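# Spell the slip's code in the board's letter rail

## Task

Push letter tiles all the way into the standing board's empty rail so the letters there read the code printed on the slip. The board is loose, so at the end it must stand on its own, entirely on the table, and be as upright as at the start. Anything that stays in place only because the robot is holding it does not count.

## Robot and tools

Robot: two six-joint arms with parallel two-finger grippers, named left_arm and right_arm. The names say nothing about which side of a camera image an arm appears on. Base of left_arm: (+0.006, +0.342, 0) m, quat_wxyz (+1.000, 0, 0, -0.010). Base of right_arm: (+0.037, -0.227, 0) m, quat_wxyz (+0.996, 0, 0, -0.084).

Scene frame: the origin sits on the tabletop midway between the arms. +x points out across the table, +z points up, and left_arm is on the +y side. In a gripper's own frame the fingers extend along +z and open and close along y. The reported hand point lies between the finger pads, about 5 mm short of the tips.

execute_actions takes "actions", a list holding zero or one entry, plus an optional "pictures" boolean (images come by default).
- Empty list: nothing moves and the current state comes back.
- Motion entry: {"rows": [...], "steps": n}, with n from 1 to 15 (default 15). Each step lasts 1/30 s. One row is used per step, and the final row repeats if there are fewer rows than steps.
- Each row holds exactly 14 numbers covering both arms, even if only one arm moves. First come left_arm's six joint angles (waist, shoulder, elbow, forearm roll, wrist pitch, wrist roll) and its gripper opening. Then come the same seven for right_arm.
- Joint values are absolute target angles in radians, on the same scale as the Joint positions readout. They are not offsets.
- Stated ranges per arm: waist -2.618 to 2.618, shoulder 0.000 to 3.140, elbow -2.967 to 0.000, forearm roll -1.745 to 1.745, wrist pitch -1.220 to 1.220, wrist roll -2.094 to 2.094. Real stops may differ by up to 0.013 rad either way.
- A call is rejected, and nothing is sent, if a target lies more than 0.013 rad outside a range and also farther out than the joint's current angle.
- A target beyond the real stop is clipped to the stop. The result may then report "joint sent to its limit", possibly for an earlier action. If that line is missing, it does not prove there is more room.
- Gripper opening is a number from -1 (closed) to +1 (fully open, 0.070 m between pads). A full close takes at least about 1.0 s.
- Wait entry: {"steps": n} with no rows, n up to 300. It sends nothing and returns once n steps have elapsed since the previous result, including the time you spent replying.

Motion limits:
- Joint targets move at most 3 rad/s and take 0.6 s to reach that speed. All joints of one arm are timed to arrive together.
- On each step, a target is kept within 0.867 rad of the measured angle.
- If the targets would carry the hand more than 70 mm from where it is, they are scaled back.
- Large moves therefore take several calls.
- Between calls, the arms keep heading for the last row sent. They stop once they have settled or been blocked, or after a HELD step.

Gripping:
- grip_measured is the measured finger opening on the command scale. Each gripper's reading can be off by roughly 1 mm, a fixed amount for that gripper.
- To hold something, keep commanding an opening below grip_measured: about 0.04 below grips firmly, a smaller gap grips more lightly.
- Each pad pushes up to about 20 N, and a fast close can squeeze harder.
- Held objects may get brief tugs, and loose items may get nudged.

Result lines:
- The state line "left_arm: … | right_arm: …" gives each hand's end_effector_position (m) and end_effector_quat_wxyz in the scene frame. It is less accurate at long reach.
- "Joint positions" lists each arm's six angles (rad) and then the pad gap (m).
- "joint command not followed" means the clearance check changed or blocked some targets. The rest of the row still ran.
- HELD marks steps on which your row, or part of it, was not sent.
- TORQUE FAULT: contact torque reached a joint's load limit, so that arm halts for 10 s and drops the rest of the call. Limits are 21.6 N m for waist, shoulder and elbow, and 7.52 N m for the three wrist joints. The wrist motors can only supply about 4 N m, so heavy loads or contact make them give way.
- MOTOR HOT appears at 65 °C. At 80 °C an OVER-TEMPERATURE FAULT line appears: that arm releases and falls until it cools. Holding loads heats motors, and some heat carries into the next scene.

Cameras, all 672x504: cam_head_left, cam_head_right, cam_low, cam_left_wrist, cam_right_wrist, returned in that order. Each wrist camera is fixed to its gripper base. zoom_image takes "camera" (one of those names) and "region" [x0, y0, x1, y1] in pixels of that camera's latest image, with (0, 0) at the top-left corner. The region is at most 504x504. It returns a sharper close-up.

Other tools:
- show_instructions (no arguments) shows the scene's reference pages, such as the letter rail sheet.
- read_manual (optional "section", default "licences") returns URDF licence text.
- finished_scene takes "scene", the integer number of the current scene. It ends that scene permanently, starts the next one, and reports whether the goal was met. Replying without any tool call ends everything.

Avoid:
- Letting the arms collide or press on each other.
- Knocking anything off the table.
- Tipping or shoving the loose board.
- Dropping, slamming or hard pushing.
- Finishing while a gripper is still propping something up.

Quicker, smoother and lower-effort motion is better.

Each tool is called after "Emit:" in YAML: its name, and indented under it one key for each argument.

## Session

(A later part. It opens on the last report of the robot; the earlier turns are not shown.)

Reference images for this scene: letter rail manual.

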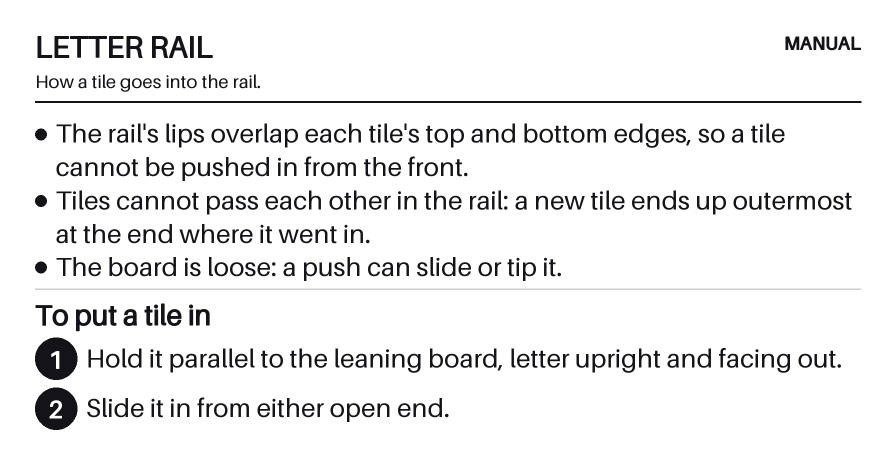

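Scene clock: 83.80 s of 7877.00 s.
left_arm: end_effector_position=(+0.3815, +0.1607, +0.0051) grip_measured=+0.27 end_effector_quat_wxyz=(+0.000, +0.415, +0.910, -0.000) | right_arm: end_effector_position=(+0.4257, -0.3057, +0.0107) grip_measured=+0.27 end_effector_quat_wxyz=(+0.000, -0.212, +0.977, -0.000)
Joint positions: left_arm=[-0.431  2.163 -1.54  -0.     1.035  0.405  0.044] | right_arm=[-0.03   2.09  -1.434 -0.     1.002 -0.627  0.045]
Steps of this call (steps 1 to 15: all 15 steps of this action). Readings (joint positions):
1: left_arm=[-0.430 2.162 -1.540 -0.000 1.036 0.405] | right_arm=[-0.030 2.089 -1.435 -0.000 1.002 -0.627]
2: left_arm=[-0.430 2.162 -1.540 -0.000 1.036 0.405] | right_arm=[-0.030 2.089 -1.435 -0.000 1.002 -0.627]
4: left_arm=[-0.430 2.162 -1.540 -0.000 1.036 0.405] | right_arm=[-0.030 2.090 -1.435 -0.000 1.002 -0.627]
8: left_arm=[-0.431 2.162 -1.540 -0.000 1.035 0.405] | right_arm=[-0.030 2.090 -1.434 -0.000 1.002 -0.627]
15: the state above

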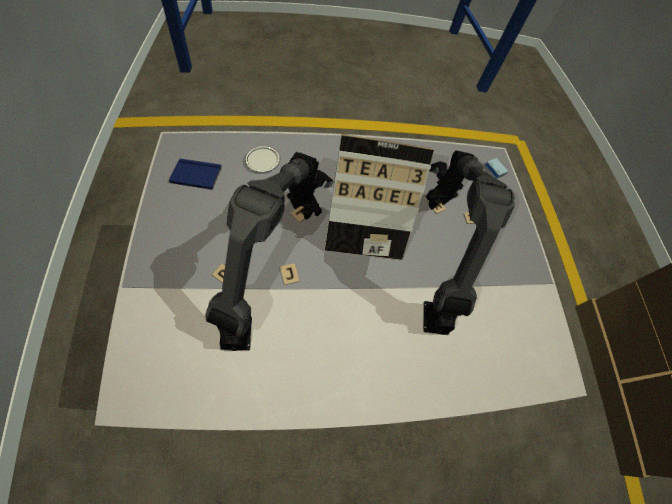

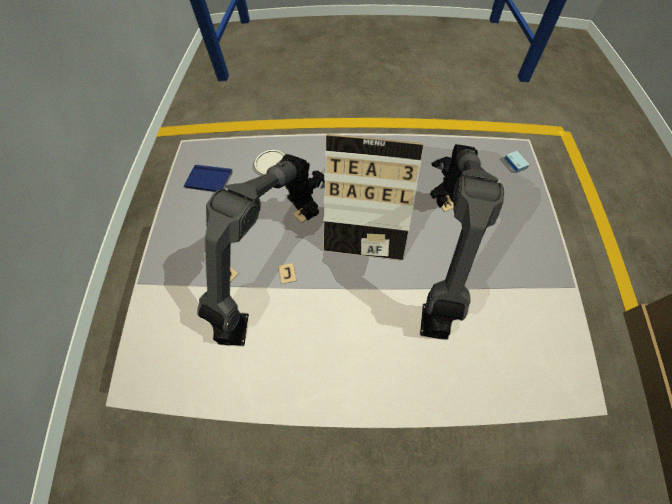

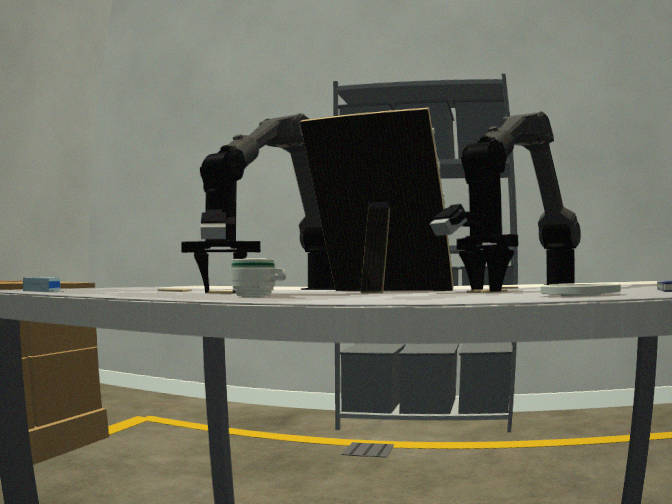

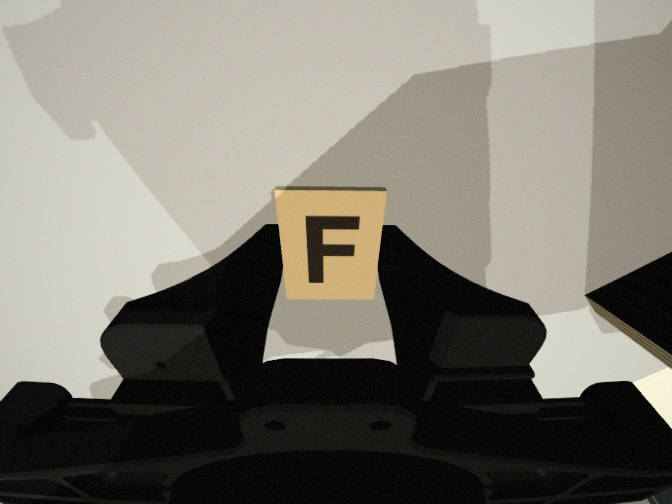

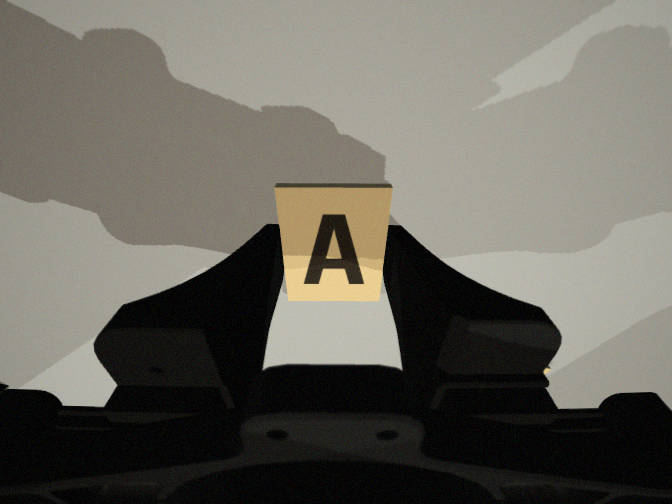

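Emit:
execute_actions:
  actions:
    - {"rows":[[-0.431,2.14,-1.57,0,1.088,0.405,0.225,-0.03,2.0394,-1.496,0,1.1146,-0.627,0.225],[-0.431,2.14,-1.57,0,1.088,0.405,0.225,-0.03,2.0394,-1.496,0,1.1146,-0.627,0.225],[-0.431,2.14,-1.57,0,1.088,0.405,0.225,-0.03,2.0394,-1.496,0,1.1146,-0.627,0.225],[-0.431,2.14,-1.57,0,1.088,0.405,0.225,-0.03,2.0394,-1.496,0,1.1146,-0.627,0.225],[-0.431,2.14,-1.57,0,1.088,0.405,0.225,-0.03,2.0394,-1.496,0,1.1146,-0.627,0.225],[-0.431,2.14,-1.57,0,1.088,0.405,0.225,-0.03,2.0394,-1.496,0,1.1146,-0.627,0.225],[-0.2,2.08,-1.6,0,1.16,0.405,0.225,-0.1,1.004,-0.51,0,1.164,1.4,0.225]],"steps":15}
  pictures: false

Emit:
execute_actions:
  actions:
    - {"steps":12}
  pictures: false

Emit:
execute_actions:
  actions:
    - {"rows":[[-0.1,1.45,-0.8,0,0.7,0.4,0.225,-0.1,1.004,-0.51,0,1.164,1.4,0.225]],"steps":15}
  pictures: false

Emit:
execute_actions:
  actions:
    - {"steps":10}
  pictures: false

Emit:
execute_actions:
  actions:
    - {"rows":[[-0.1,1.45,-0.8,0,0.7,0.4,0.225,1.52,1.004,-0.51,0,1.164,1.352,0.225]],"steps":15}
  pictures: false

Emit:
execute_actions:
  actions:
    - {"steps":17}
  pictures: false

Emit:
execute_actions:
  actions:
    - {"rows":[[-0.1,1.45,-0.8,0,0.7,0.4,0.225,1.52,1.75,-0.95,0,0.858,1.352,0.225]],"steps":15}
  pictures: false

Emit:
execute_actions:
  actions:
    - {"steps":15}

Scene clock: 103.03 s of 7877.00 s.
left_arm: end_effector_position=(+0.4085, +0.2352, +0.0480) grip_measured=+0.27 end_effector_quat_wxyz=(+0.008, +0.326, +0.945, +0.001) | right_arm: end_effector_position=(+0.3887, -0.3042, +0.1048) grip_measured=+0.27 end_effector_quat_wxyz=(+0.043, -0.099, +0.994, -0.014)
Joint positions: left_arm=[-0.24   2.09  -1.596  0.     1.148  0.405  0.044] | right_arm=[-0.046  1.784 -1.347 -0.     1.132 -0.414  0.045]
Steps of this call (steps 1 to 15: the robot went on to your last target; steps 16 to 90: nothing new was sent; then 15.73 s passed at rest; steps 91 to 105: all 15 steps of this action). Readings (joint positions):
91: left_arm=[-0.431 2.163 -1.540 0.000 1.035 0.405] | right_arm=[-0.030 2.090 -1.434 -0.000 1.002 -0.627]
92: left_arm=[-0.431 2.162 -1.542 0.000 1.041 0.405] | right_arm=[-0.030 2.089 -1.435 -0.000 1.008 -0.627]
94: left_arm=[-0.432 2.153 -1.556 -0.000 1.073 0.405] | right_arm=[-0.030 2.079 -1.450 -0.000 1.042 -0.627]
98: left_arm=[-0.426 2.139 -1.570 -0.001 1.092 0.405] | right_arm=[-0.030 2.031 -1.490 -0.000 1.113 -0.619]
105: the state above

Scene clock: 103.43 s of 7877.00 s.
left_arm: end_effector_position=(+0.4119, +0.2514, +0.0539) grip_measured=+0.27 end_effector_quat_wxyz=(+0.009, +0.307, +0.952, +0.001) | right_arm: end_effector_position=(+0.2518, -0.2813, +0.1120) grip_measured=+0.27 end_effector_quat_wxyz=(+0.019, +0.254, +0.967, +0.000)
Joint positions: left_arm=[-0.2    2.079 -1.6    0.     1.161  0.405  0.044] | right_arm=[-0.077  1.338 -0.869 -0.     1.151  0.267  0.045]
Steps of this call (steps 1 to 12: the robot went on to your last target). Readings (joint positions):
1: left_arm=[-0.219 2.085 -1.598 0.001 1.154 0.405] | right_arm=[-0.049 1.738 -1.304 -0.000 1.134 -0.366]
2: left_arm=[-0.205 2.081 -1.599 0.001 1.158 0.405] | right_arm=[-0.052 1.695 -1.257 -0.000 1.136 -0.317]
4: left_arm=[-0.195 2.079 -1.600 0.001 1.161 0.405] | right_arm=[-0.058 1.614 -1.168 -0.000 1.140 -0.216]
8: left_arm=[-0.200 2.079 -1.600 0.000 1.161 0.405] | right_arm=[-0.068 1.467 -1.008 -0.000 1.145 0.007]
12: the state above

Scene clock: 103.93 s of 7877.00 s.
left_arm: end_effector_position=(+0.3364, +0.2927, +0.0827) grip_measured=+0.27 end_effector_quat_wxyz=(+0.112, +0.270, +0.956, +0.014) | right_arm: end_effector_position=(+0.1606, -0.2612, +0.0851) grip_measured=+0.27 end_effector_quat_wxyz=(+0.001, +0.703, +0.711, +0.001)
Joint positions: left_arm=[-0.129  1.628 -1.028 -0.     0.832  0.402  0.044] | right_arm=[-0.098  1.034 -0.542 -0.     1.163  1.292  0.045]
Steps of this call (steps 1 to 15: all 15 steps of this action). Readings (joint positions):
1: left_arm=[-0.200 2.078 -1.600 0.000 1.160 0.405] | right_arm=[-0.079 1.309 -0.838 -0.000 1.152 0.340]
2: left_arm=[-0.200 2.075 -1.594 0.000 1.156 0.405] | right_arm=[-0.081 1.281 -0.808 -0.000 1.153 0.415]
4: left_arm=[-0.197 2.051 -1.561 -0.000 1.137 0.405] | right_arm=[-0.085 1.229 -0.751 -0.000 1.155 0.578]
8: left_arm=[-0.180 1.946 -1.428 -0.000 1.061 0.405] | right_arm=[-0.091 1.137 -0.653 -0.000 1.159 0.915]
15: the state above

Scene clock: 104.27 s of 7877.00 s.
left_arm: end_effector_position=(+0.2994, +0.3068, +0.0814) grip_measured=+0.27 end_effector_quat_wxyz=(+0.152, +0.254, +0.955, +0.021) | right_arm: end_effector_position=(+0.1522, -0.2591, +0.0811) grip_measured=+0.27 end_effector_quat_wxyz=(-0.000, +0.741, +0.672, -0.000)
Joint positions: left_arm=[-0.1    1.449 -0.799 -0.     0.7    0.4    0.044] | right_arm=[-0.1    1.004 -0.51  -0.     1.164  1.4    0.045]
Steps of this call (steps 1 to 10: the robot went on to your last target). Readings (joint positions):
1: left_arm=[-0.123 1.590 -0.980 -0.000 0.805 0.401] | right_arm=[-0.099 1.025 -0.532 -0.000 1.163 1.323]
2: left_arm=[-0.117 1.557 -0.938 -0.000 0.780 0.401] | right_arm=[-0.099 1.018 -0.525 -0.000 1.163 1.350]
4: left_arm=[-0.109 1.504 -0.871 -0.000 0.742 0.401] | right_arm=[-0.100 1.008 -0.514 -0.000 1.164 1.386]
8: left_arm=[-0.100 1.452 -0.802 -0.000 0.702 0.400] | right_arm=[-0.100 1.004 -0.510 -0.000 1.164 1.400]
10: the state above

Scene clock: 104.77 s of 7877.00 s.
left_arm: end_effector_position=(+0.2996, +0.3067, +0.0814) grip_measured=+0.27 end_effector_quat_wxyz=(+0.152, +0.254, +0.955, +0.021) | right_arm: end_effector_position=(+0.1495, -0.1869, +0.0811) grip_measured=+0.27 end_effector_quat_wxyz=(-0.000, +0.492, +0.871, -0.000)
Joint positions: left_arm=[-0.1    1.45  -0.8   -0.     0.7    0.4    0.044] | right_arm=[ 0.513  1.004 -0.51  -0.     1.164  1.373  0.045]
Steps of this call (steps 1 to 15: all 15 steps of this action). Readings (joint positions):
1: left_arm=[-0.100 1.449 -0.799 -0.000 0.700 0.400] | right_arm=[-0.099 1.004 -0.510 -0.000 1.164 1.400]
2: left_arm=[-0.100 1.449 -0.799 -0.000 0.700 0.400] | right_arm=[-0.093 1.004 -0.510 -0.000 1.164 1.400]
4: left_arm=[-0.100 1.449 -0.799 -0.000 0.700 0.400] | right_arm=[-0.061 1.004 -0.510 -0.000 1.164 1.398]
8: left_arm=[-0.100 1.449 -0.799 -0.000 0.700 0.400] | right_arm=[0.071 1.004 -0.510 -0.000 1.164 1.391]
15: the state above

Scene clock: 105.33 s of 7877.00 s.
left_arm: end_effector_position=(+0.2997, +0.3067, +0.0814) grip_measured=+0.27 end_effector_quat_wxyz=(+0.152, +0.254, +0.955, +0.021) | right_arm: end_effector_position=(+0.0660, -0.1111, +0.0811) grip_measured=+0.27 end_effector_quat_wxyz=(-0.000, +0.014, +1.000, -0.000)
Joint positions: left_arm=[-0.1    1.45  -0.8   -0.     0.7    0.4    0.044] | right_arm=[ 1.493  1.004 -0.51  -0.     1.164  1.353  0.045]
Steps of this call (steps 1 to 17: the robot went on to your last target). Readings (joint positions):
1: left_arm=[-0.100 1.450 -0.800 -0.000 0.700 0.400] | right_arm=[0.588 1.004 -0.510 -0.000 1.164 1.371]
2: left_arm=[-0.100 1.450 -0.800 -0.000 0.700 0.400] | right_arm=[0.664 1.004 -0.510 -0.000 1.164 1.369]
4: left_arm=[-0.100 1.450 -0.800 -0.000 0.700 0.400] | right_arm=[0.814 1.004 -0.510 -0.000 1.164 1.365]
8: left_arm=[-0.100 1.450 -0.800 -0.000 0.700 0.400] | right_arm=[1.110 1.004 -0.510 -0.000 1.164 1.360]
17: the state above

Scene clock: 105.83 s of 7877.00 s.
left_arm: end_effector_position=(+0.2997, +0.3067, +0.0814) grip_measured=+0.27 end_effector_quat_wxyz=(+0.152, +0.254, +0.955, +0.021) | right_arm: end_effector_position=(+0.0897, +0.0105, +0.0567) grip_measured=+0.27 end_effector_quat_wxyz=(+0.000, +0.000, +1.000, +0.001)
Joint positions: left_arm=[-0.1    1.45  -0.8   -0.     0.7    0.4    0.044] | right_arm=[ 1.52   1.529 -0.82  -0.     0.947  1.352  0.045]
Steps of this call (steps 1 to 15: all 15 steps of this action). Readings (joint positions):
1: left_arm=[-0.100 1.450 -0.800 -0.000 0.700 0.400] | right_arm=[1.508 1.005 -0.510 -0.000 1.164 1.352]
2: left_arm=[-0.100 1.450 -0.800 -0.000 0.700 0.400] | right_arm=[1.517 1.011 -0.512 -0.000 1.162 1.352]
4: left_arm=[-0.100 1.450 -0.800 -0.000 0.700 0.400] | right_arm=[1.520 1.042 -0.531 -0.000 1.148 1.352]
8: left_arm=[-0.100 1.450 -0.800 -0.000 0.700 0.400] | right_arm=[1.520 1.174 -0.610 -0.000 1.091 1.352]
15: the state above

Scene clock: 106.33 s of 7877.00 s.
left_arm: end_effector_position=(+0.2997, +0.3067, +0.0814) grip_measured=+0.27 end_effector_quat_wxyz=(+0.152, +0.254, +0.955, +0.021) | right_arm: end_effector_position=(+0.1004, +0.0581, +0.0248) grip_measured=+0.27 end_effector_quat_wxyz=(+0.000, +0.000, +1.000, -0.000)
Joint positions: left_arm=[-0.1    1.45  -0.8   -0.     0.7    0.4    0.044] | right_arm=[ 1.52   1.75  -0.95  -0.     0.858  1.352  0.045]
Steps of this call (steps 1 to 15: the robot went on to your last target). Readings (joint positions):
1: left_arm=[-0.100 1.450 -0.800 -0.000 0.700 0.400] | right_arm=[1.520 1.577 -0.848 -0.000 0.928 1.352]
2: left_arm=[-0.100 1.450 -0.800 -0.000 0.700 0.400] | right_arm=[1.520 1.619 -0.873 -0.000 0.911 1.352]
4: left_arm=[-0.100 1.450 -0.800 -0.000 0.700 0.400] | right_arm=[1.520 1.686 -0.911 -0.000 0.884 1.352]
8: left_arm=[-0.100 1.450 -0.800 -0.000 0.700 0.400] | right_arm=[1.520 1.750 -0.949 -0.000 0.859 1.352]
15: the state above

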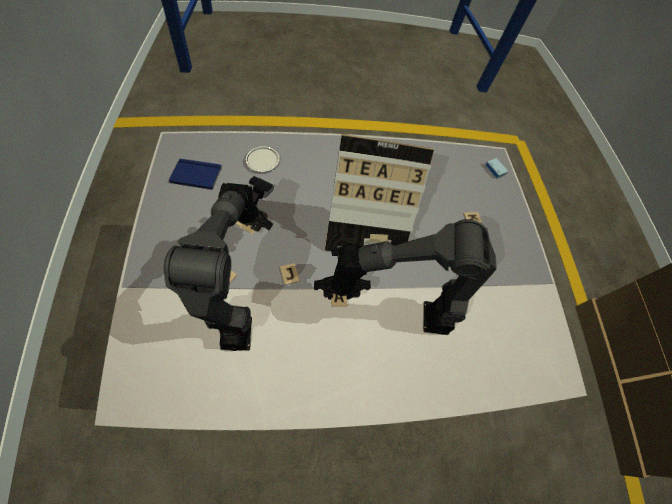

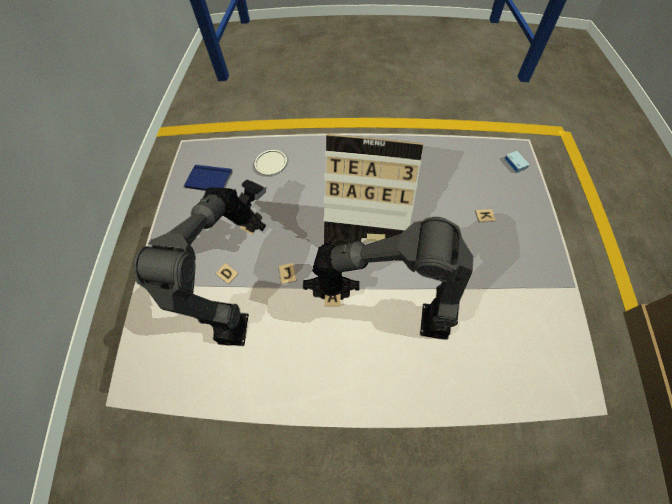

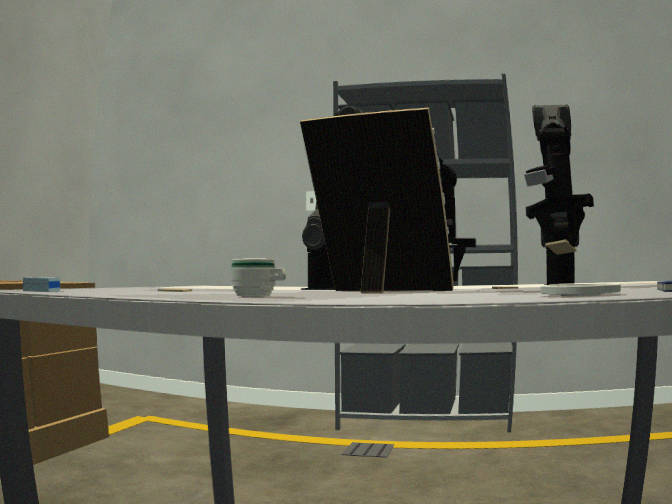

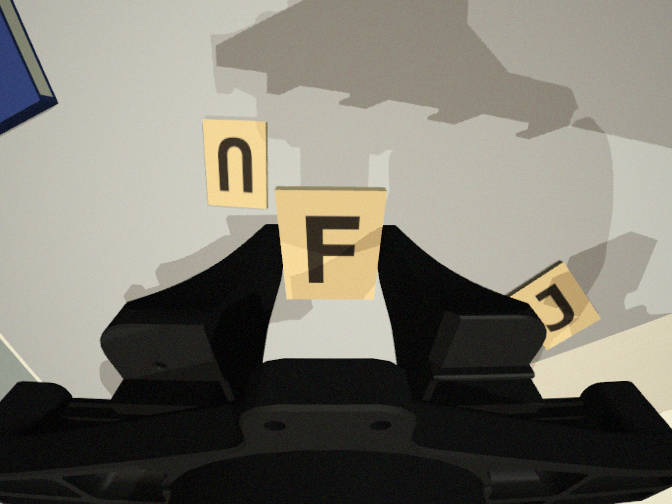

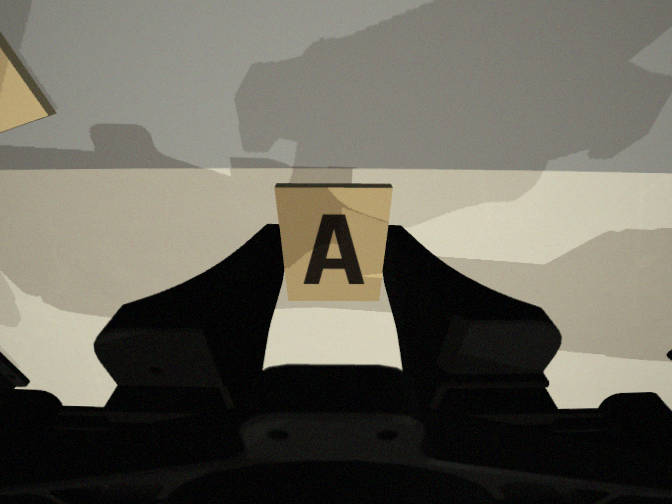

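Emit:
execute_actions:
  actions:
    - {"rows":[[-0.1,1.45,-0.8,0,0.7,0.4,0.225,1.257,1.75,-0.95,0,0.858,0.39,0.225]],"steps":15}
  pictures: false

Emit:
execute_actions:
  actions:
    - {"steps":13}
  pictures: false

Emit:
execute_actions:
  actions:
    - {"rows":[[-0.1,1.45,-0.8,0,0.7,0.4,0.225,1.257,1.762,-0.942,0,0.838,0.39,0.225],[-0.1,1.45,-0.8,0,0.7,0.4,0.225,1.257,1.762,-0.942,0,0.838,0.39,0.225],[-0.1,1.45,-0.8,0,0.7,0.4,0.225,1.257,1.772,-0.935,0,0.821,0.39,0.225],[-0.1,1.45,-0.8,0,0.7,0.4,0.225,1.257,1.772,-0.935,0,0.821,0.39,0.225],[-0.1,1.45,-0.8,0,0.7,0.4,0.225,1.257,1.779,-0.93,0,0.809,0.39,0.225],[-0.1,1.45,-0.8,0,0.7,0.4,0.225,1.257,1.779,-0.93,0,0.809,0.39,0.225],[-0.1,1.45,-0.8,0,0.7,0.4,0.225,1.257,1.784,-0.9265,0,0.8005,0.39,0.225]],"steps":13}
  pictures: false

Emit:
execute_actions:
  actions:
    - {"rows":[[-0.1,1.45,-0.8,0,0.7,0.4,0.225,1.257,1.784,-0.9265,0,0.8005,0.39,0.6]],"steps":9}
  pictures: false

Emit:
execute_actions:
  actions:
    - {"rows":[[-0.1,1.45,-0.8,0,0.7,0.4,0.225,1.257,1.69,-1.03,0,1.0,0.39,0.6]],"steps":12}

Emit:
execute_actions:
  actions:
    - {"rows":[[-0.1,1.45,-0.8,0,0.7,0.4,0.225,1.4,1.004,-0.51,0,1.164,1.352,0.6]],"steps":15}
  pictures: false

Scene clock: 121.80 s of 7877.00 s.
left_arm: end_effector_position=(+0.2997, +0.3067, +0.0814) grip_measured=+0.27 end_effector_quat_wxyz=(+0.152, +0.254, +0.955, +0.021) | right_arm: end_effector_position=(+0.1478, +0.0431, +0.0248) grip_measured=+0.27 end_effector_quat_wxyz=(-0.000, -0.215, +0.977, +0.000)
Joint positions: left_arm=[-0.1    1.45  -0.8   -0.     0.7    0.4    0.044] | right_arm=[ 1.35   1.75  -0.95   0.     0.858  0.748  0.045]
Steps of this call (steps 1 to 15: the robot went on to your last target; steps 16 to 90: nothing new was sent; then 11.97 s passed at rest; steps 91 to 105: all 15 steps of this action). Readings (joint positions):
91: left_arm=[-0.100 1.450 -0.800 -0.000 0.700 0.400] | right_arm=[1.520 1.750 -0.950 0.000 0.858 1.351]
92: left_arm=[-0.100 1.450 -0.800 -0.000 0.700 0.400] | right_arm=[1.518 1.750 -0.950 0.000 0.858 1.344]
94: left_arm=[-0.100 1.450 -0.800 -0.000 0.700 0.400] | right_arm=[1.508 1.750 -0.950 0.000 0.858 1.311]
98: left_arm=[-0.100 1.450 -0.800 -0.000 0.700 0.400] | right_arm=[1.469 1.750 -0.950 0.000 0.858 1.179]
105: the state above

Scene clock: 122.23 s of 7877.00 s.
left_arm: end_effector_position=(+0.2997, +0.3067, +0.0814) grip_measured=+0.27 end_effector_quat_wxyz=(+0.152, +0.254, +0.955, +0.021) | right_arm: end_effector_position=(+0.1724, +0.0316, +0.0248) grip_measured=+0.27 end_effector_quat_wxyz=(-0.000, -0.342, +0.940, +0.000)
Joint positions: left_arm=[-0.1    1.45  -0.8    0.     0.7    0.4    0.044] | right_arm=[ 1.257  1.75  -0.95   0.     0.858  0.39   0.045]
Steps of this call (steps 1 to 13: the robot went on to your last target). Readings (joint positions):
1: left_arm=[-0.100 1.450 -0.800 -0.000 0.700 0.400] | right_arm=[1.334 1.750 -0.950 0.000 0.858 0.687]
2: left_arm=[-0.100 1.450 -0.800 -0.000 0.700 0.400] | right_arm=[1.319 1.750 -0.950 0.000 0.858 0.633]
4: left_arm=[-0.100 1.450 -0.800 -0.000 0.700 0.400] | right_arm=[1.295 1.750 -0.950 0.000 0.858 0.541]
8: left_arm=[-0.100 1.450 -0.800 -0.000 0.700 0.400] | right_arm=[1.265 1.750 -0.950 0.000 0.858 0.422]
13: the state above

Scene clock: 122.67 s of 7877.00 s.
left_arm: end_effector_position=(+0.2997, +0.3067, +0.0814) grip_measured=+0.27 end_effector_quat_wxyz=(+0.152, +0.254, +0.955, +0.021) | right_arm: end_effector_position=(+0.1725, +0.0318, +0.0100) grip_measured=+0.27 end_effector_quat_wxyz=(-0.000, -0.342, +0.940, +0.000)
Joint positions: left_arm=[-0.1    1.45  -0.8    0.     0.7    0.4    0.044] | right_arm=[ 1.257  1.784 -0.925  0.     0.8    0.39   0.045]
Steps of this call (steps 1 to 13: all 13 steps of this action). Readings (joint positions):
1: left_arm=[-0.100 1.450 -0.800 0.000 0.700 0.400] | right_arm=[1.257 1.750 -0.950 0.000 0.857 0.390]
2: left_arm=[-0.100 1.450 -0.800 0.000 0.700 0.400] | right_arm=[1.257 1.753 -0.947 0.000 0.851 0.390]
4: left_arm=[-0.100 1.450 -0.800 0.000 0.700 0.400] | right_arm=[1.257 1.766 -0.937 0.000 0.826 0.390]
8: left_arm=[-0.100 1.450 -0.800 0.000 0.700 0.400] | right_arm=[1.257 1.783 -0.926 0.000 0.800 0.390]
13: the state above

Scene clock: 122.97 s of 7877.00 s.
left_arm: end_effector_position=(+0.2997, +0.3067, +0.0814) grip_measured=+0.27 end_effector_quat_wxyz=(+0.152, +0.254, +0.955, +0.021) | right_arm: end_effector_position=(+0.1724, +0.0316, +0.0100) grip_measured=+0.60 end_effector_quat_wxyz=(-0.000, -0.342, +0.940, -0.000)
Joint positions: left_arm=[-0.1    1.45  -0.8    0.     0.7    0.4    0.044] | right_arm=[ 1.257  1.784 -0.925  0.     0.8    0.39   0.056]
Steps of this call (steps 1 to 9: all 9 steps of this action). Readings (joint positions):
1: left_arm=[-0.100 1.450 -0.800 0.000 0.700 0.400] | right_arm=[1.257 1.784 -0.925 0.000 0.800 0.390]
2: left_arm=[-0.100 1.450 -0.800 0.000 0.700 0.400] | right_arm=[1.257 1.784 -0.925 0.000 0.800 0.390]
4: left_arm=[-0.100 1.450 -0.800 0.000 0.700 0.400] | right_arm=[1.257 1.784 -0.925 0.000 0.800 0.390]
8: left_arm=[-0.100 1.450 -0.800 0.000 0.700 0.400] | right_arm=[1.257 1.784 -0.925 0.000 0.800 0.390]
9: the state above

Scene clock: 123.37 s of 7877.00 s.
left_arm: end_effector_position=(+0.2997, +0.3067, +0.0814) grip_measured=+0.27 end_effector_quat_wxyz=(+0.152, +0.254, +0.955, +0.021) | right_arm: end_effector_position=(+0.1734, +0.0335, +0.0606) grip_measured=+0.60 end_effector_quat_wxyz=(+0.000, -0.342, +0.940, +0.000)
Joint positions: left_arm=[-0.1    1.45  -0.8    0.     0.7    0.4    0.044] | right_arm=[ 1.257  1.688 -1.032 -0.     1.001  0.39   0.056]
Steps of this call (steps 1 to 12: all 12 steps of this action). Readings (joint positions):
1: left_arm=[-0.100 1.450 -0.800 0.000 0.700 0.400] | right_arm=[1.257 1.784 -0.926 0.000 0.802 0.390]
2: left_arm=[-0.100 1.450 -0.800 0.000 0.700 0.400] | right_arm=[1.257 1.782 -0.928 0.000 0.809 0.390]
4: left_arm=[-0.100 1.450 -0.800 0.000 0.700 0.400] | right_arm=[1.257 1.768 -0.945 0.000 0.842 0.390]
8: left_arm=[-0.100 1.450 -0.800 0.000 0.700 0.400] | right_arm=[1.257 1.712 -1.007 -0.000 0.957 0.390]
12: the state above

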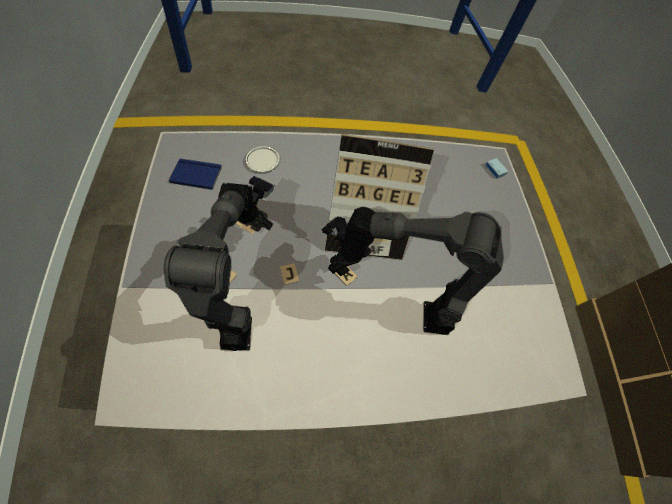

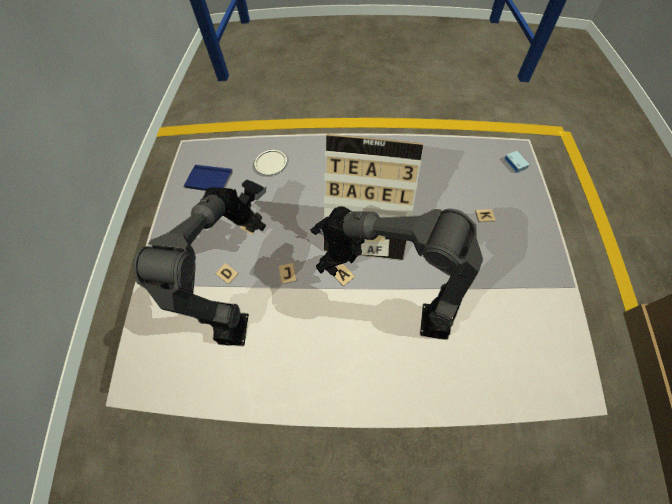

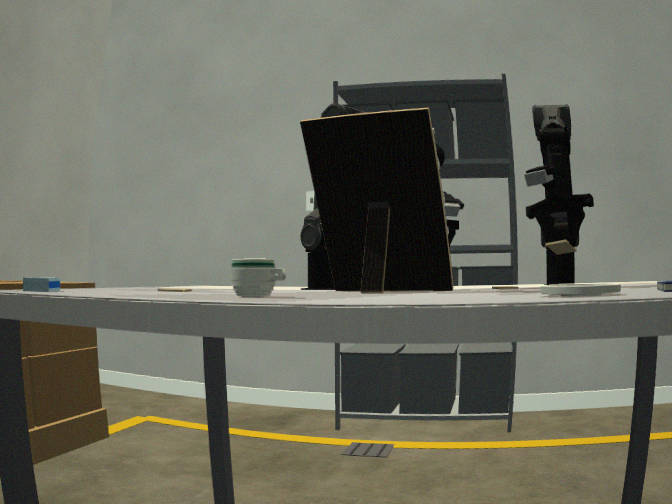

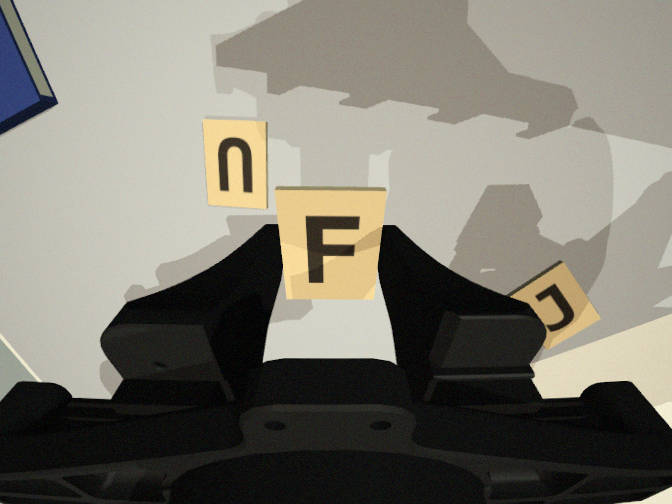

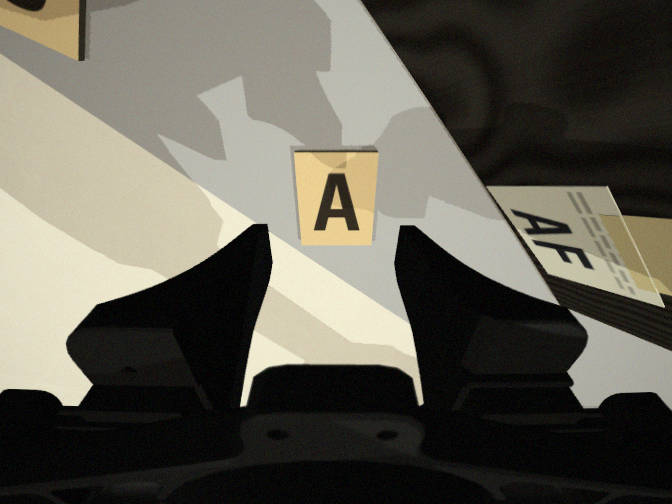

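Scene clock: 123.87 s of 7877.00 s.
left_arm: end_effector_position=(+0.2997, +0.3067, +0.0814) grip_measured=+0.27 end_effector_quat_wxyz=(+0.152, +0.254, +0.955, +0.021) | right_arm: end_effector_position=(+0.1088, -0.0546, +0.0885) grip_measured=+0.60 end_effector_quat_wxyz=(+0.000, -0.105, +0.994, +0.000)
Joint positions: left_arm=[-0.1    1.45  -0.8    0.     0.7    0.4    0.044] | right_arm=[ 1.344  1.271 -0.714 -0.     1.1    0.965  0.056]
Steps of this call (steps 1 to 15: all 15 steps of this action). Readings (joint positions):
1: left_arm=[-0.100 1.450 -0.800 0.000 0.700 0.400] | right_arm=[1.257 1.687 -1.031 -0.000 1.001 0.391]
2: left_arm=[-0.100 1.450 -0.800 0.000 0.700 0.400] | right_arm=[1.258 1.683 -1.028 -0.000 1.001 0.398]
4: left_arm=[-0.100 1.450 -0.800 0.000 0.700 0.400] | right_arm=[1.263 1.659 -1.009 -0.000 1.006 0.431]
8: left_arm=[-0.100 1.450 -0.800 0.000 0.700 0.400] | right_arm=[1.284 1.557 -0.931 -0.000 1.032 0.563]
15: the state above

Emit:
execute_actions:
  actions:
    - {"rows":[[-0.55,1.426,-0.5336,-1.378,-0.7383,0.862,0.225,-0.732,1.004,-0.51,0,1.164,1.0,1]],"steps":15}
  pictures: false

Emit:
execute_actions:
  actions:
    - {"steps":25}
  pictures: false

Emit:
execute_actions:
  actions:
    - {"rows":[[-0.949,1.426,-0.5336,-1.378,-0.7383,0.862,0.225,-0.732,1.4085,-0.5035,1.1,1.2,0,1]],"steps":15}
  pictures: false

Emit:
execute_actions:
  actions:
    - {"steps":25}

Scene clock: 149.70 s of 7877.00 s.
left_arm: end_effector_position=(+0.3370, +0.1929, +0.1052) grip_measured=+0.27 end_effector_quat_wxyz=(+0.376, +0.220, +0.896, -0.085) | right_arm: end_effector_position=(+0.1343, -0.1577, +0.0812) grip_measured=+1.00 end_effector_quat_wxyz=(-0.000, +0.263, +0.965, +0.000)
Joint positions: left_arm=[-0.374  1.437 -0.639 -0.615  0.085  0.681  0.044] | right_arm=[ 0.787  1.004 -0.51   0.     1.164  1.151  0.07 ]
Steps of this call (steps 1 to 30: the robot went on to your last target; steps 31 to 90: nothing new was sent; then 22.33 s passed at rest; steps 91 to 105: all 15 steps of this action). Readings (joint positions):
91: left_arm=[-0.100 1.450 -0.800 -0.001 0.699 0.400] | right_arm=[1.399 1.004 -0.510 0.000 1.164 1.351]
92: left_arm=[-0.103 1.450 -0.800 -0.006 0.694 0.403] | right_arm=[1.392 1.004 -0.510 0.000 1.164 1.349]
94: left_arm=[-0.120 1.450 -0.791 -0.039 0.661 0.420] | right_arm=[1.361 1.004 -0.510 0.000 1.164 1.335]
98: left_arm=[-0.187 1.448 -0.750 -0.172 0.528 0.490] | right_arm=[1.228 1.004 -0.510 0.000 1.164 1.283]
105: the state above

Scene clock: 150.53 s of 7877.00 s.
left_arm: end_effector_position=(+0.3561, +0.2920, +0.1439) grip_measured=+0.27 end_effector_quat_wxyz=(+0.523, -0.110, +0.843, +0.068) | right_arm: end_effector_position=(+0.1121, -0.3205, +0.0812) grip_measured=+1.00 end_effector_quat_wxyz=(+0.000, +0.811, +0.585, -0.000)
Joint positions: left_arm=[-0.55   1.426 -0.533 -1.378 -0.738  0.862  0.044] | right_arm=[-0.721  1.004 -0.51  -0.     1.164  1.001  0.07 ]
Steps of this call (steps 1 to 25: the robot went on to your last target). Readings (joint positions):
1: left_arm=[-0.395 1.436 -0.627 -0.690 0.008 0.702] | right_arm=[0.712 1.004 -0.510 0.000 1.164 1.136]
2: left_arm=[-0.413 1.435 -0.616 -0.757 -0.065 0.721] | right_arm=[0.636 1.004 -0.510 0.000 1.164 1.123]
4: left_arm=[-0.446 1.432 -0.597 -0.881 -0.201 0.754] | right_arm=[0.486 1.004 -0.510 0.000 1.164 1.099]
8: left_arm=[-0.495 1.429 -0.567 -1.109 -0.447 0.805] | right_arm=[0.186 1.004 -0.510 0.000 1.164 1.062]
25: the state above

Scene clock: 151.03 s of 7877.00 s.
left_arm: end_effector_position=(+0.3110, +0.1630, +0.1438) grip_measured=+0.27 end_effector_quat_wxyz=(+0.526, +0.055, +0.848, -0.034) | right_arm: end_effector_position=(+0.1993, -0.2542, +0.0825) grip_measured=+1.00 end_effector_quat_wxyz=(-0.061, +0.707, +0.653, +0.265)
Joint positions: left_arm=[-0.939  1.426 -0.533 -1.378 -0.738  0.862  0.044] | right_arm=[-0.732  1.229 -0.509  0.57   1.184  0.463  0.07 ]
Steps of this call (steps 1 to 15: all 15 steps of this action). Readings (joint positions):
1: left_arm=[-0.551 1.426 -0.533 -1.378 -0.738 0.862] | right_arm=[-0.730 1.005 -0.510 0.001 1.164 0.999]
2: left_arm=[-0.558 1.426 -0.533 -1.378 -0.738 0.862] | right_arm=[-0.732 1.008 -0.510 0.007 1.164 0.991]
4: left_arm=[-0.590 1.426 -0.533 -1.378 -0.738 0.862] | right_arm=[-0.732 1.024 -0.510 0.040 1.165 0.957]
8: left_arm=[-0.722 1.426 -0.533 -1.378 -0.738 0.862] | right_arm=[-0.732 1.085 -0.510 0.173 1.171 0.823]
15: the state above

Scene clock: 151.87 s of 7877.00 s.
left_arm: end_effector_position=(+0.3092, +0.1600, +0.1439) grip_measured=+0.27 end_effector_quat_wxyz=(+0.526, +0.060, +0.848, -0.037) | right_arm: end_effector_position=(+0.2843, -0.2433, +0.1171) grip_measured=+1.00 end_effector_quat_wxyz=(+0.018, +0.625, +0.621, +0.472)
Joint positions: left_arm=[-0.949  1.426 -0.533 -1.378 -0.738  0.862  0.044] | right_arm=[-0.732  1.409 -0.503  1.099  1.2   -0.     0.07 ]
Steps of this call (steps 1 to 25: the robot went on to your last target). Readings (joint positions):
1: left_arm=[-0.948 1.426 -0.533 -1.378 -0.738 0.862] | right_arm=[-0.732 1.249 -0.508 0.630 1.186 0.410]
2: left_arm=[-0.951 1.426 -0.533 -1.378 -0.738 0.862] | right_arm=[-0.732 1.270 -0.508 0.691 1.187 0.357]
4: left_arm=[-0.950 1.426 -0.533 -1.378 -0.738 0.862] | right_arm=[-0.732 1.311 -0.507 0.812 1.191 0.251]
8: left_arm=[-0.950 1.426 -0.533 -1.378 -0.738 0.862] | right_arm=[-0.732 1.373 -0.505 0.994 1.197 0.092]
25: the state above

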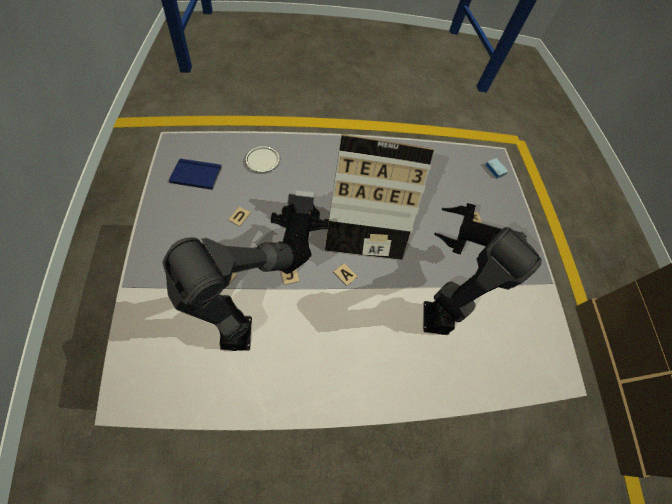

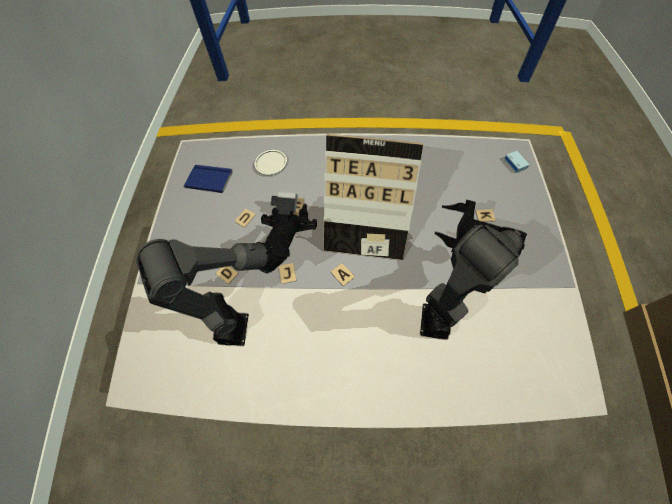

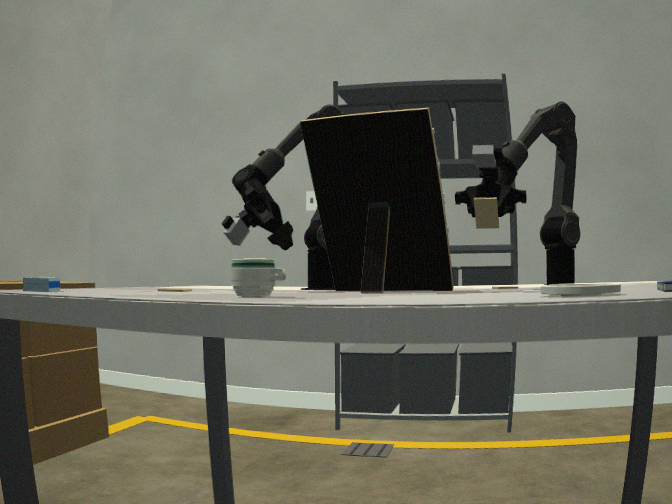

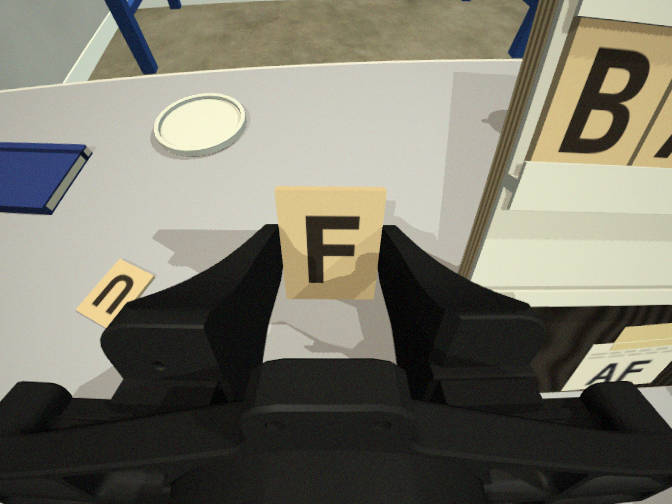

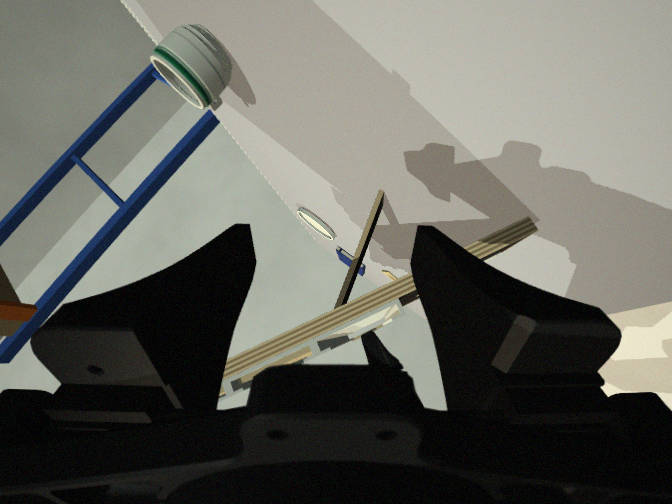

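Remarkably close.

Emit:
zoom_image:
  camera: "cam_right_wrist"
  region: [310,290,420,370]

Emit:
zoom_image:
  camera: "cam_left_wrist"
  region: [420,130,672,330]

Region (310, 290, 420, 370) of cam_right_wrist's 672x504 image, scaled by 4.582, with more detail than that image has; it fills the top 367 rows of this view, and the rest is white.

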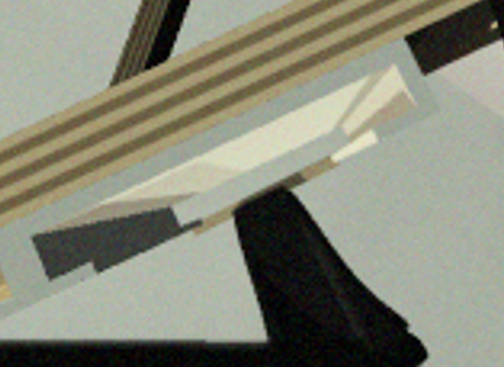

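Region (420, 130, 672, 330) of cam_left_wrist's 672x504 image, scaled by 2.000, with more detail than that image has; it fills the top 400 rows of this view, and the rest is white.

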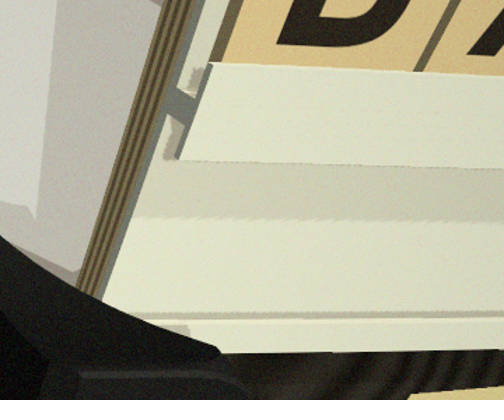

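Emit:
execute_actions:
  actions:
    - {"rows":[[-1.0249,1.5107,-0.6326,-1.478,-0.7761,0.9098,0.225,-0.732,1.4085,-0.5035,1.1,1.2,0,1]],"steps":15}
  pictures: false

Emit:
execute_actions:
  actions:
    - {"steps":8}

Emit:
zoom_image:
  camera: "cam_right_wrist"
  region: [335,305,400,350]

Emit:
zoom_image:
  camera: "cam_left_wrist"
  region: [260,130,672,330]

Scene clock: 174.30 s of 7877.00 s.
left_arm: end_effector_position=(+0.3085, +0.1293, +0.1419) grip_measured=+0.27 end_effector_quat_wxyz=(+0.517, +0.060, +0.853, -0.036) | right_arm: end_effector_position=(+0.2845, -0.2434, +0.1173) grip_measured=+1.00 end_effector_quat_wxyz=(+0.018, +0.625, +0.621, +0.472)
Joint positions: left_arm=[-1.026  1.512 -0.634 -1.479 -0.776  0.911  0.044] | right_arm=[-0.732  1.408 -0.503  1.1    1.2    0.     0.07 ]
Steps of this call (steps 1 to 15: the robot went on to your last target; steps 16 to 90: nothing new was sent; then 18.93 s passed at rest; steps 91 to 105: all 15 steps of this action). Readings (joint positions):
91: left_arm=[-0.949 1.426 -0.535 -1.379 -0.739 0.863] | right_arm=[-0.732 1.408 -0.503 1.100 1.200 0.000]
92: left_arm=[-0.954 1.431 -0.542 -1.387 -0.742 0.866] | right_arm=[-0.732 1.408 -0.503 1.100 1.200 0.000]
94: left_arm=[-0.978 1.457 -0.574 -1.419 -0.755 0.882] | right_arm=[-0.732 1.408 -0.503 1.100 1.200 0.000]
98: left_arm=[-1.025 1.511 -0.635 -1.479 -0.776 0.911] | right_arm=[-0.732 1.408 -0.503 1.100 1.200 0.000]
105: the state above

Scene clock: 174.57 s of 7877.00 s.
left_arm: end_effector_position=(+0.3085, +0.1298, +0.1419) grip_measured=+0.27 end_effector_quat_wxyz=(+0.517, +0.060, +0.853, -0.036) | right_arm: end_effector_position=(+0.2845, -0.2434, +0.1173) grip_measured=+1.00 end_effector_quat_wxyz=(+0.018, +0.625, +0.621, +0.472)
Joint positions: left_arm=[-1.025  1.511 -0.633 -1.478 -0.776  0.91   0.044] | right_arm=[-0.732  1.408 -0.503  1.1    1.2    0.     0.07 ]
Steps of this call (steps 1 to 8: the robot went on to your last target). Readings (joint positions):
1: left_arm=[-1.026 1.512 -0.634 -1.479 -0.776 0.910] | right_arm=[-0.732 1.408 -0.503 1.100 1.200 0.000]
2: left_arm=[-1.026 1.512 -0.634 -1.478 -0.776 0.910] | right_arm=[-0.732 1.408 -0.503 1.100 1.200 0.000]
4: left_arm=[-1.025 1.511 -0.633 -1.478 -0.776 0.910] | right_arm=[-0.732 1.408 -0.503 1.100 1.200 0.000]
8: the state above

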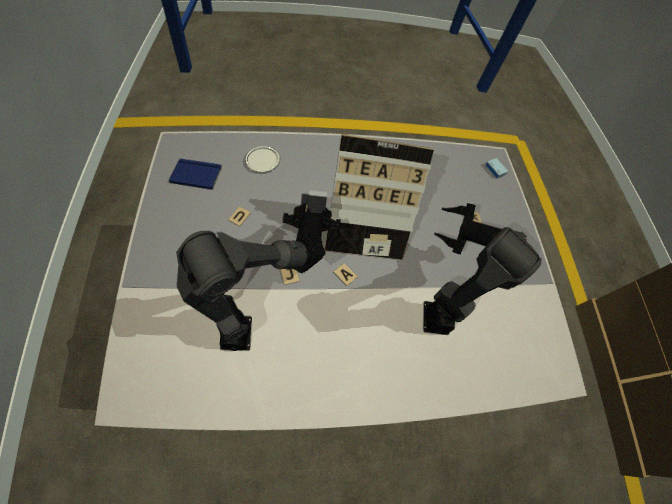

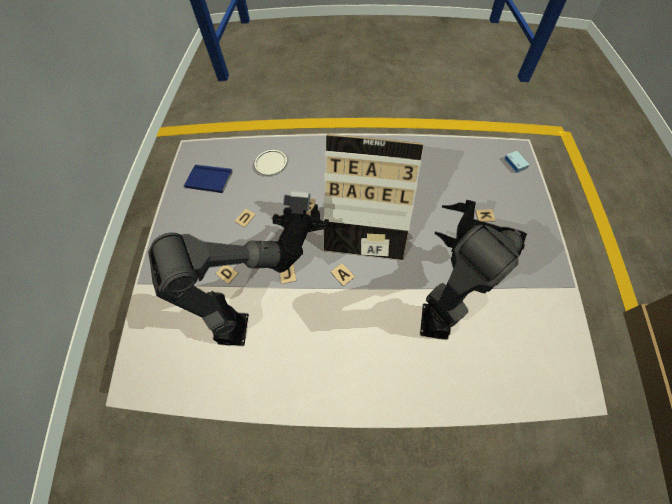

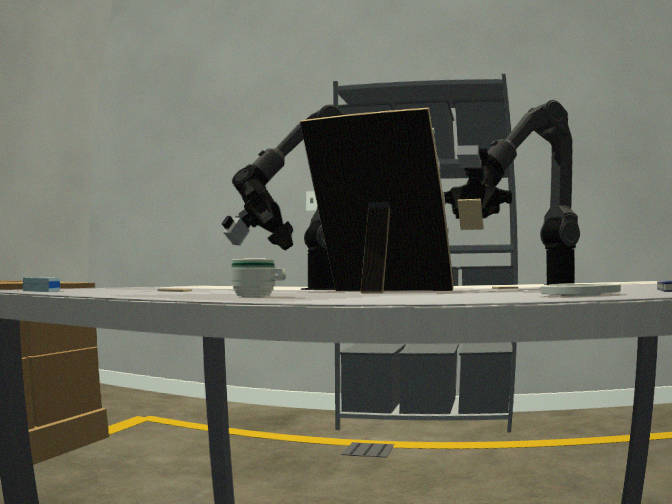

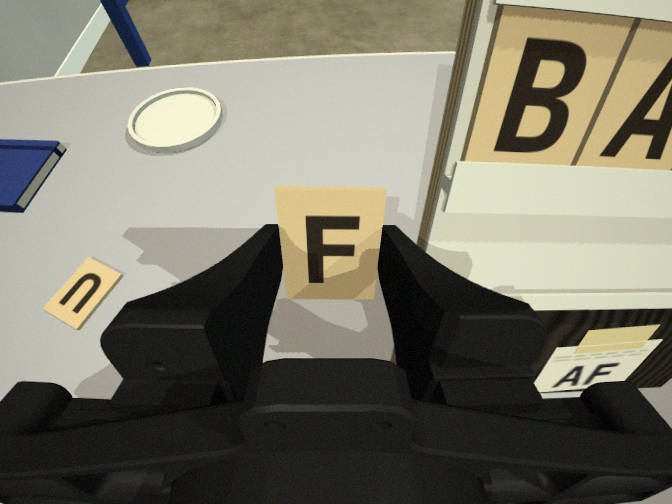

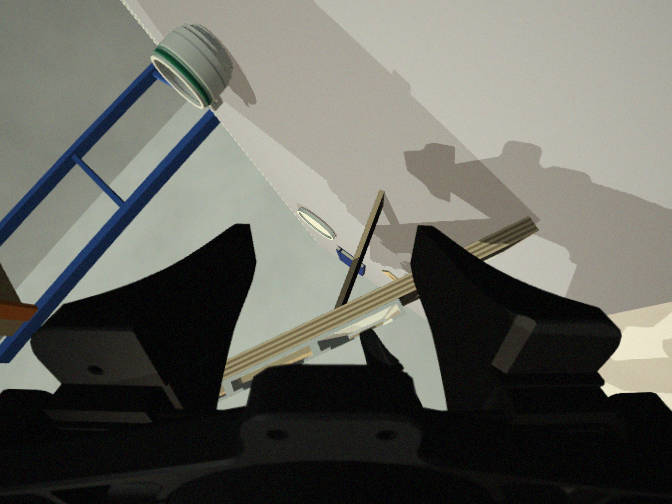

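Region (335, 305, 400, 350) of cam_right_wrist's 672x504 image, scaled by 7.754, with more detail than that image has; it fills the top 349 rows of this view, and the rest is white.

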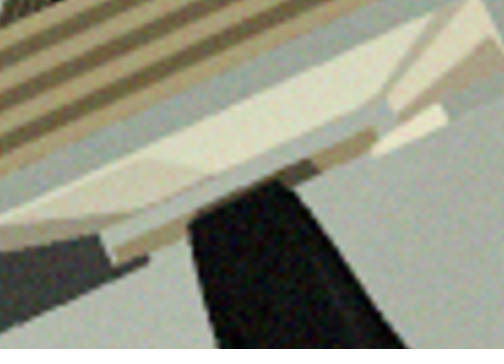

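Region (260, 130, 672, 330) of cam_left_wrist's 672x504 image, scaled by 1.223, with more detail than that image has; it fills the top 245 rows of this view, and the rest is white.

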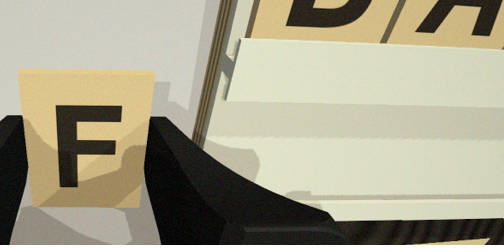

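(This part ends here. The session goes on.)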